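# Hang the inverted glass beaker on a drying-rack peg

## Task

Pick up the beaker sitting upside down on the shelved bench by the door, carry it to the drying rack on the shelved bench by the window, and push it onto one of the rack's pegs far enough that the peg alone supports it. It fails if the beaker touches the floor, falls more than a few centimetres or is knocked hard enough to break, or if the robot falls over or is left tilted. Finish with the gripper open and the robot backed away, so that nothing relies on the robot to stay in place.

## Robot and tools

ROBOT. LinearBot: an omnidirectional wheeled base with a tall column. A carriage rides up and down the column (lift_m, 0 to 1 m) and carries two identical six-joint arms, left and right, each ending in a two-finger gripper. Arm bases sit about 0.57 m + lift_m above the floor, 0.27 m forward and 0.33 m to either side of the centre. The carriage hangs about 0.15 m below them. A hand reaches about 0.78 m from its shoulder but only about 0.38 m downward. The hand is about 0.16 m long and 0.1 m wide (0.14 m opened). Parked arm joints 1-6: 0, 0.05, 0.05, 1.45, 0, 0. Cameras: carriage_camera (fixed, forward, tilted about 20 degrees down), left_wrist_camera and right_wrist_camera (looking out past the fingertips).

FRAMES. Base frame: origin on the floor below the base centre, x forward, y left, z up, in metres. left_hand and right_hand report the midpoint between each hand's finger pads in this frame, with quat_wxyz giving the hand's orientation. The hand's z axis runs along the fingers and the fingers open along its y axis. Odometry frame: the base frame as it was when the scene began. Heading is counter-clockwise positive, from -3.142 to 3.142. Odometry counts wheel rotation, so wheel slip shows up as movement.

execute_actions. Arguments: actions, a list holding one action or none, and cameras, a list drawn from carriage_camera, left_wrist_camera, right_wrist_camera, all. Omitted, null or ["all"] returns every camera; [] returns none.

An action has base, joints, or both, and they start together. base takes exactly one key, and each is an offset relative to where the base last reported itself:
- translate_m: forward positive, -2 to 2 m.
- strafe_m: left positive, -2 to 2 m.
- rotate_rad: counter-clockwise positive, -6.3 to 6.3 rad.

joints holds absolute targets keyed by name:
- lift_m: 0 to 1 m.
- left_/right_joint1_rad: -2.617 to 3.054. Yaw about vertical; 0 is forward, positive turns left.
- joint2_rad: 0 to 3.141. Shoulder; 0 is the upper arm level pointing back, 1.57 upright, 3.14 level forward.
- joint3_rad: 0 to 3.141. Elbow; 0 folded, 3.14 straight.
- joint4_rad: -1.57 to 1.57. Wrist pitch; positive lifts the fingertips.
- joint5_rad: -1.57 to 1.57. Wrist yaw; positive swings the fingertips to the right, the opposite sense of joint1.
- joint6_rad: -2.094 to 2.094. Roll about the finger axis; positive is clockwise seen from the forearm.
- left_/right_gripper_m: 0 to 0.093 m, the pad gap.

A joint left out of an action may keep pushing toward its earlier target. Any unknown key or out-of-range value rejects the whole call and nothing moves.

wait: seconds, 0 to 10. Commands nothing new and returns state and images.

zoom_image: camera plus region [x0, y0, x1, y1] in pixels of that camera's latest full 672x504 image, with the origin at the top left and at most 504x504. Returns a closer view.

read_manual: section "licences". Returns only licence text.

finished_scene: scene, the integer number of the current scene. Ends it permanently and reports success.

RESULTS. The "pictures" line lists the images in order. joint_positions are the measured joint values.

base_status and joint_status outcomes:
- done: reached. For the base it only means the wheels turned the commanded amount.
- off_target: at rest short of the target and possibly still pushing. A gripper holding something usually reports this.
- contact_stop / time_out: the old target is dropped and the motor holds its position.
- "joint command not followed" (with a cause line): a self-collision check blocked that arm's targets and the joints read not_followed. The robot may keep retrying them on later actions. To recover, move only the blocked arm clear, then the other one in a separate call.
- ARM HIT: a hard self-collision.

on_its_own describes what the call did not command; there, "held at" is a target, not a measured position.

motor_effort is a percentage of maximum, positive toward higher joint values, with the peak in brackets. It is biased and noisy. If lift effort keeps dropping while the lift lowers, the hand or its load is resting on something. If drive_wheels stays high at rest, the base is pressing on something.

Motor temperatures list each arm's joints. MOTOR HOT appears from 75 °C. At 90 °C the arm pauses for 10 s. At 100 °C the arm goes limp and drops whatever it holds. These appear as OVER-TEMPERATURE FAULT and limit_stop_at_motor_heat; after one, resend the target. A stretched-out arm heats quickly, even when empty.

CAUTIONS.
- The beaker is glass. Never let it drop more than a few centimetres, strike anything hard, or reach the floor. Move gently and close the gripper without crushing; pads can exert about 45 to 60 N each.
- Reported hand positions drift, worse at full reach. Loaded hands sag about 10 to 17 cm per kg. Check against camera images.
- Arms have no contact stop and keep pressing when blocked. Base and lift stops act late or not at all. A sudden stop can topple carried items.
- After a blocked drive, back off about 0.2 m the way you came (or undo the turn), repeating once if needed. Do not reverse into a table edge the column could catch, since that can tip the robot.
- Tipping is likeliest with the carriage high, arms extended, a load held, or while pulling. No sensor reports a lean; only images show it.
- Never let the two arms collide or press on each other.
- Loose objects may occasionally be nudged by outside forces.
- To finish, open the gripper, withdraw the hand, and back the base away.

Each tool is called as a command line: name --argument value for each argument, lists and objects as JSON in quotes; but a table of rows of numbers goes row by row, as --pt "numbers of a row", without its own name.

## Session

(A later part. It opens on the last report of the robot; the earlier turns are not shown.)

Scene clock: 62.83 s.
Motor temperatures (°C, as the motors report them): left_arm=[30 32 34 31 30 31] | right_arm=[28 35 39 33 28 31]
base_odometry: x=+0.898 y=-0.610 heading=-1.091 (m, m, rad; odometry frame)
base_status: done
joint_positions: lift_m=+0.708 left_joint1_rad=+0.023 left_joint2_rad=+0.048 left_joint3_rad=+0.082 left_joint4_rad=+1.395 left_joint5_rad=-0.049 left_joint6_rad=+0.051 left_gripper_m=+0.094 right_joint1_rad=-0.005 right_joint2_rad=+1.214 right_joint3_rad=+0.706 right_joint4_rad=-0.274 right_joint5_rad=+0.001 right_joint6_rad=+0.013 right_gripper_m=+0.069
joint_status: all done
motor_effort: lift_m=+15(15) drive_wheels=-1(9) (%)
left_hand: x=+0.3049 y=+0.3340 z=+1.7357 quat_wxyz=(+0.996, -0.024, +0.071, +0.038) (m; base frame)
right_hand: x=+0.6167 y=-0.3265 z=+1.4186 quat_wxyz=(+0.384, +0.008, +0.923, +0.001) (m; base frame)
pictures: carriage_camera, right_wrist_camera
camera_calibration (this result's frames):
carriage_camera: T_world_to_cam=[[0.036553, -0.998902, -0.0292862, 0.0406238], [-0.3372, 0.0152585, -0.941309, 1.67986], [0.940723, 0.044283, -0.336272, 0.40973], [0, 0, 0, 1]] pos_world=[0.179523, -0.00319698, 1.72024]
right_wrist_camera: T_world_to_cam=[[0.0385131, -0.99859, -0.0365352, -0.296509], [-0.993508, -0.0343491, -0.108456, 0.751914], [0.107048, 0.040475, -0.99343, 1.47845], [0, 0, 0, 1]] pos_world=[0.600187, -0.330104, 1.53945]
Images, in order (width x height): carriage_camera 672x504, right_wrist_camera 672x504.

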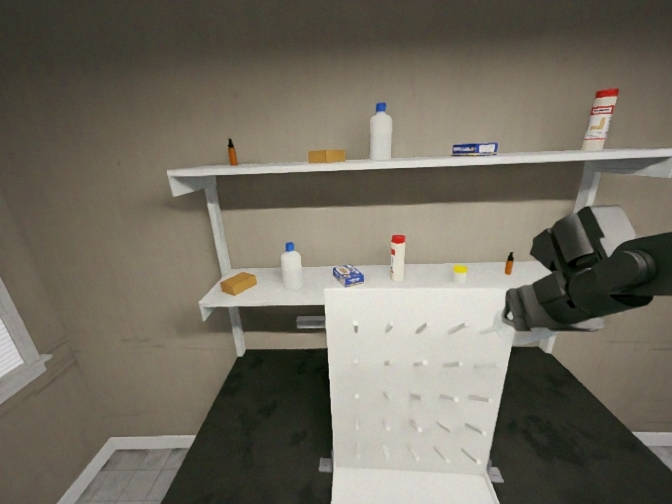

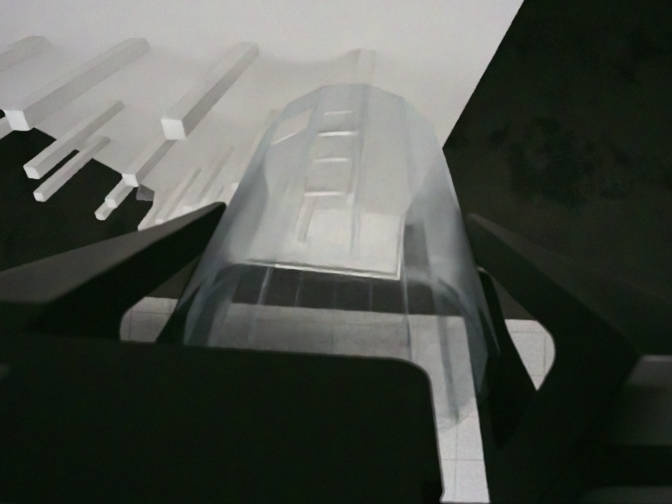

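execute_actions --actions '[{"base":{"translate_m":0.025},"joints":{"lift_m":0.686}}]' --cameras '["right_wrist_camera"]'

execute_actions --actions '[{"base":{"translate_m":0.02},"joints":{"lift_m":0.667}}]' --cameras '["carriage_camera","right_wrist_camera"]'

Scene clock: 64.63 s.
Motor temperatures (°C, as the motors report them): left_arm=[30 32 34 31 30 31] | right_arm=[28 35 39 33 28 31]
base_odometry: x=+0.910 y=-0.632 heading=-1.091 (m, m, rad; odometry frame)
base_status: done
joint_positions: lift_m=+0.686 left_joint1_rad=+0.023 left_joint2_rad=+0.048 left_joint3_rad=+0.082 left_joint4_rad=+1.396 left_joint5_rad=-0.049 left_joint6_rad=+0.051 left_gripper_m=+0.094 right_joint1_rad=-0.005 right_joint2_rad=+1.214 right_joint3_rad=+0.706 right_joint4_rad=-0.273 right_joint5_rad=+0.001 right_joint6_rad=+0.013 right_gripper_m=+0.069
joint_status: all done
motor_effort: lift_m=+16(15) drive_wheels=-1(11) (%)
left_hand: x=+0.3047 y=+0.3340 z=+1.7137 quat_wxyz=(+0.996, -0.024, +0.071, +0.038) (m; base frame)
right_hand: x=+0.6168 y=-0.3265 z=+1.3966 quat_wxyz=(+0.384, +0.008, +0.923, +0.001) (m; base frame)
pictures: right_wrist_camera
camera_calibration (this result's frames):
right_wrist_camera: T_world_to_cam=[[0.0385271, -0.99859, -0.0365188, -0.297346], [-0.993466, -0.0343493, -0.108835, 0.750101], [0.107427, 0.0404732, -0.993389, 1.45633], [0, 0, 0, 1]] pos_world=[0.600207, -0.330104, 1.51748]
Images, in order (width x height): right_wrist_camera 672x504.

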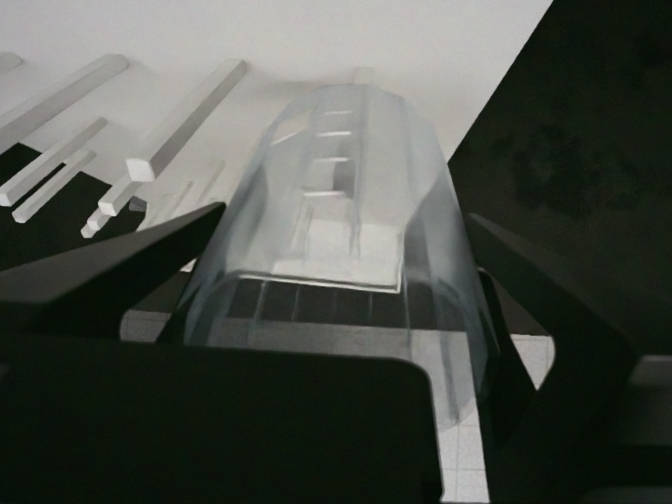

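Scene clock: 65.50 s.
Motor temperatures (°C, as the motors report them): left_arm=[30 32 34 31 30 31] | right_arm=[28 35 39 33 28 31]
base_odometry: x=+0.919 y=-0.650 heading=-1.091 (m, m, rad; odometry frame)
base_status: done
joint_positions: lift_m=+0.667 left_joint1_rad=+0.023 left_joint2_rad=+0.048 left_joint3_rad=+0.082 left_joint4_rad=+1.396 left_joint5_rad=-0.049 left_joint6_rad=+0.051 left_gripper_m=+0.094 right_joint1_rad=-0.005 right_joint2_rad=+1.214 right_joint3_rad=+0.706 right_joint4_rad=-0.275 right_joint5_rad=+0.001 right_joint6_rad=+0.013 right_gripper_m=+0.069
joint_status: all done
motor_effort: lift_m=+15(16) drive_wheels=-1(7) (%)
left_hand: x=+0.3046 y=+0.3340 z=+1.6948 quat_wxyz=(+0.996, -0.024, +0.070, +0.038) (m; base frame)
right_hand: x=+0.6165 y=-0.3265 z=+1.3774 quat_wxyz=(+0.384, +0.008, +0.923, +0.001) (m; base frame)
pictures: carriage_camera, right_wrist_camera
camera_calibration (this result's frames):
carriage_camera: T_world_to_cam=[[0.036553, -0.998902, -0.0292862, 0.0394239], [-0.3372, 0.0152585, -0.941309, 1.64129], [0.940723, 0.044283, -0.336272, 0.395952], [0, 0, 0, 1]] pos_world=[0.179523, -0.00319698, 1.67927]
right_wrist_camera: T_world_to_cam=[[0.0384713, -0.99859, -0.0365846, -0.297911], [-0.993631, -0.0343485, -0.107319, 0.745762], [0.105911, 0.0404803, -0.993551, 1.43844], [0, 0, 0, 1]] pos_world=[0.600127, -0.330103, 1.4983]
Images, in order (width x height): carriage_camera 672x504, right_wrist_camera 672x504.

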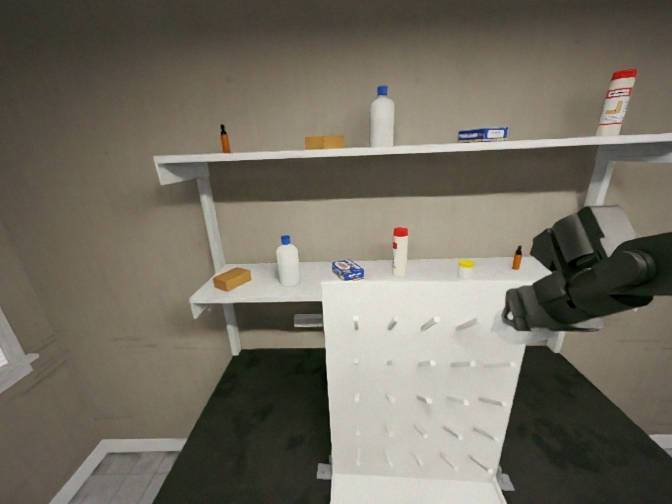

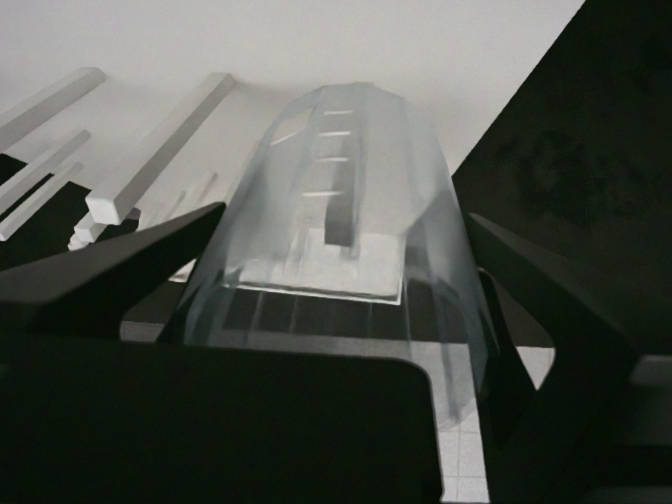

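execute_actions --actions '[{"base":{"translate_m":0.018},"joints":{"lift_m":0.645}}]' --cameras '["right_wrist_camera"]'

execute_actions --actions '[{"joints":{"right_gripper_m":0.082}}]' --cameras '["carriage_camera","right_wrist_camera"]'

Scene clock: 67.53 s.
Motor temperatures (°C, as the motors report them): left_arm=[30 32 34 31 30 31] | right_arm=[28 35 39 34 28 31]
base_odometry: x=+0.927 y=-0.666 heading=-1.092 (m, m, rad; odometry frame)
base_status: done
joint_positions: lift_m=+0.645 left_joint1_rad=+0.023 left_joint2_rad=+0.048 left_joint3_rad=+0.082 left_joint4_rad=+1.396 left_joint5_rad=-0.049 left_joint6_rad=+0.051 left_gripper_m=+0.094 right_joint1_rad=-0.005 right_joint2_rad=+1.214 right_joint3_rad=+0.706 right_joint4_rad=-0.273 right_joint5_rad=+0.001 right_joint6_rad=+0.013 right_gripper_m=+0.069
joint_status: all done
motor_effort: lift_m=+15(16) drive_wheels=-1(9) (%)
left_hand: x=+0.3046 y=+0.3340 z=+1.6727 quat_wxyz=(+0.996, -0.024, +0.070, +0.038) (m; base frame)
right_hand: x=+0.6168 y=-0.3265 z=+1.3556 quat_wxyz=(+0.384, +0.008, +0.923, +0.001) (m; base frame)
pictures: right_wrist_camera
camera_calibration (this result's frames):
right_wrist_camera: T_world_to_cam=[[0.0385271, -0.99859, -0.0365188, -0.298843], [-0.993466, -0.0343493, -0.108835, 0.745639], [0.107427, 0.0404732, -0.993389, 1.4156], [0, 0, 0, 1]] pos_world=[0.600207, -0.330104, 1.47648]
Images, in order (width x height): right_wrist_camera 672x504.

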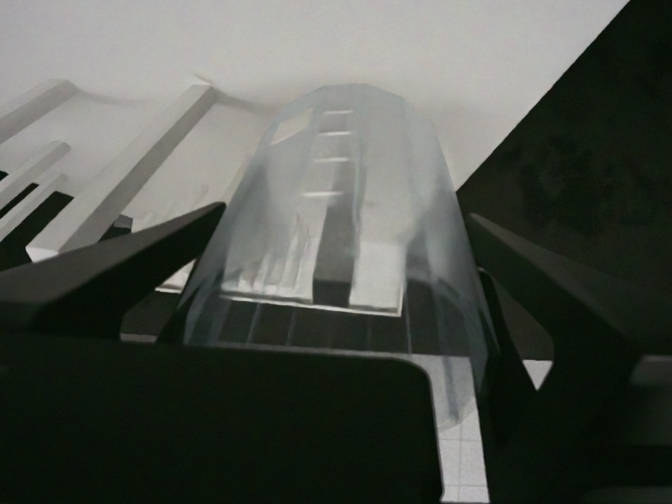

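Scene clock: 68.03 s.
Motor temperatures (°C, as the motors report them): left_arm=[30 32 34 31 30 31] | right_arm=[28 35 39 34 28 31]
base_odometry: x=+0.927 y=-0.666 heading=-1.092 (m, m, rad; odometry frame)
base_status: not commanded
joint_positions: lift_m=+0.645 left_joint1_rad=+0.023 left_joint2_rad=+0.048 left_joint3_rad=+0.082 left_joint4_rad=+1.396 left_joint5_rad=-0.049 left_joint6_rad=+0.051 left_gripper_m=+0.094 right_joint1_rad=-0.005 right_joint2_rad=+1.214 right_joint3_rad=+0.706 right_joint4_rad=-0.267 right_joint5_rad=+0.001 right_joint6_rad=+0.013 right_gripper_m=+0.082
joint_status: all done
motor_effort: lift_m=+15(16) drive_wheels=-1(1) (%)
left_hand: x=+0.3046 y=+0.3340 z=+1.6727 quat_wxyz=(+0.996, -0.024, +0.070, +0.038) (m; base frame)
right_hand: x=+0.6177 y=-0.3265 z=+1.3566 quat_wxyz=(+0.387, +0.008, +0.922, +0.001) (m; base frame)
pictures: carriage_camera, right_wrist_camera
camera_calibration (this result's frames):
carriage_camera: T_world_to_cam=[[0.036553, -0.998902, -0.0292862, 0.0387779], [-0.3372, 0.0152585, -0.941309, 1.62053], [0.940723, 0.044283, -0.336272, 0.388535], [0, 0, 0, 1]] pos_world=[0.179523, -0.00319698, 1.65721]
right_wrist_camera: T_world_to_cam=[[0.0387353, -0.998591, -0.0362711, -0.299314], [-0.992827, -0.0343522, -0.114517, 0.754042], [0.113109, 0.0404468, -0.992759, 1.41212], [0, 0, 0, 1]] pos_world=[0.600505, -0.330105, 1.47739]
Images, in order (width x height): carriage_camera 672x504, right_wrist_camera 672x504.

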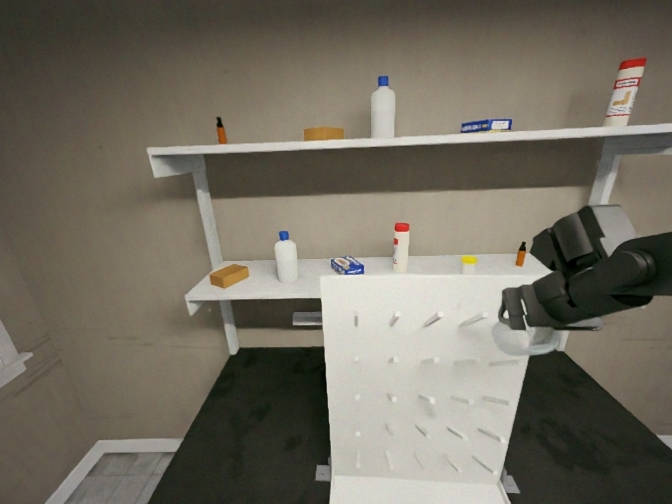

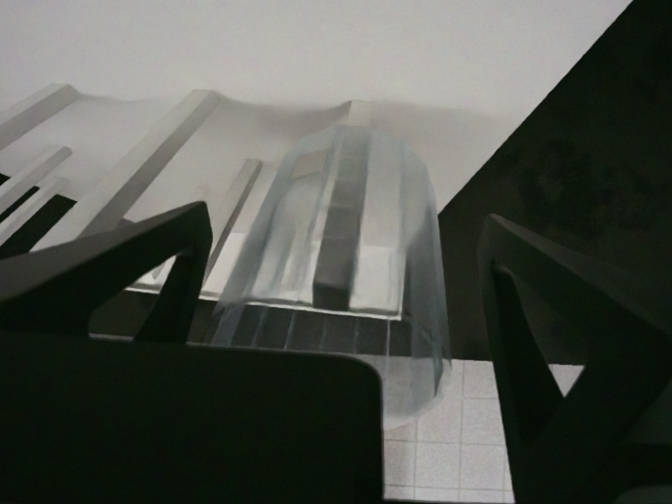

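Settled on the peg. Retreat.

execute_actions --actions '[{"base":{"translate_m":-0.05},"joints":{"lift_m":0.70}}]' --cameras '[]'

execute_actions --actions '[{"base":{"translate_m":-0.3},"joints":{"lift_m":0.72,"right_joint2_rad":0.6,"right_joint3_rad":0.3}}]' --cameras '["carriage_camera"]'

Scene clock: 69.97 s.
Motor temperatures (°C, as the motors report them): left_arm=[30 32 34 31 30 31] | right_arm=[28 35 40 34 28 31]
base_odometry: x=+0.904 y=-0.621 heading=-1.091 (m, m, rad; odometry frame)
base_status: done
joint_positions: lift_m=+0.700 left_joint1_rad=+0.023 left_joint2_rad=+0.048 left_joint3_rad=+0.082 left_joint4_rad=+1.396 left_joint5_rad=-0.049 left_joint6_rad=+0.051 left_gripper_m=+0.094 right_joint1_rad=-0.005 right_joint2_rad=+1.214 right_joint3_rad=+0.706 right_joint4_rad=-0.253 right_joint5_rad=+0.001 right_joint6_rad=+0.013 right_gripper_m=+0.082
joint_status: all done
motor_effort: lift_m=+19(24) drive_wheels=+2(7) (%)
left_hand: x=+0.3047 y=+0.3340 z=+1.7271 quat_wxyz=(+0.996, -0.024, +0.071, +0.038) (m; base frame)
right_hand: x=+0.6203 y=-0.3265 z=+1.4139 quat_wxyz=(+0.394, +0.008, +0.919, +0.001) (m; base frame)
pictures: none
No camera images: the call's "cameras" was empty. Leave "cameras" out to get every camera's image.

Scene clock: 72.43 s.
Motor temperatures (°C, as the motors report them): left_arm=[30 32 34 31 30 31] | right_arm=[28 34 40 34 28 31]
base_odometry: x=+0.766 y=-0.355 heading=-1.091 (m, m, rad; odometry frame)
base_status: done
joint_positions: lift_m=+0.720 left_joint1_rad=+0.023 left_joint2_rad=+0.048 left_joint3_rad=+0.082 left_joint4_rad=+1.395 left_joint5_rad=-0.049 left_joint6_rad=+0.051 left_gripper_m=+0.094 right_joint1_rad=-0.005 right_joint2_rad=+0.615 right_joint3_rad=+0.319 right_joint4_rad=-0.254 right_joint5_rad=+0.001 right_joint6_rad=+0.013 right_gripper_m=+0.082
joint_status: all done
motor_effort: lift_m=+20(24) drive_wheels=+0(13) (%)
left_hand: x=+0.3049 y=+0.3340 z=+1.7471 quat_wxyz=(+0.996, -0.024, +0.071, +0.038) (m; base frame)
right_hand: x=+0.5370 y=-0.3261 z=+1.4323 quat_wxyz=(+0.488, +0.008, +0.873, +0.002) (m; base frame)
pictures: carriage_camera
camera_calibration (this result's frames):
carriage_camera: T_world_to_cam=[[0.036553, -0.998902, -0.0292862, 0.0409585], [-0.3372, 0.0152585, -0.941309, 1.69062], [0.940723, 0.044283, -0.336272, 0.413573], [0, 0, 0, 1]] pos_world=[0.179523, -0.00319698, 1.73167]
Images, in order (width x height): carriage_camera 672x504.

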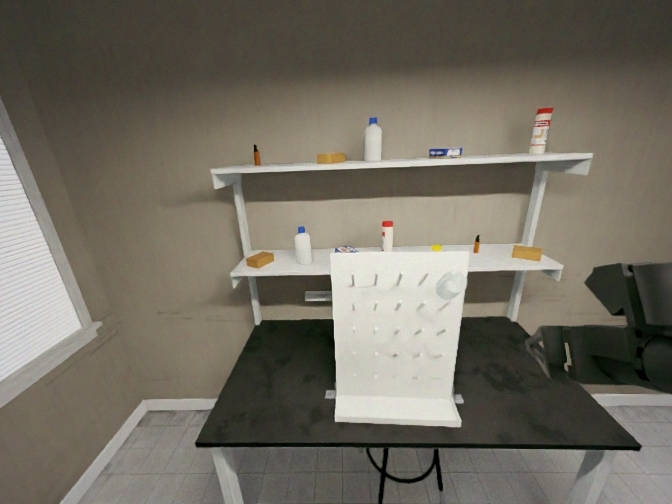

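finished_scene --scene 1

The scene is finished: the task was done.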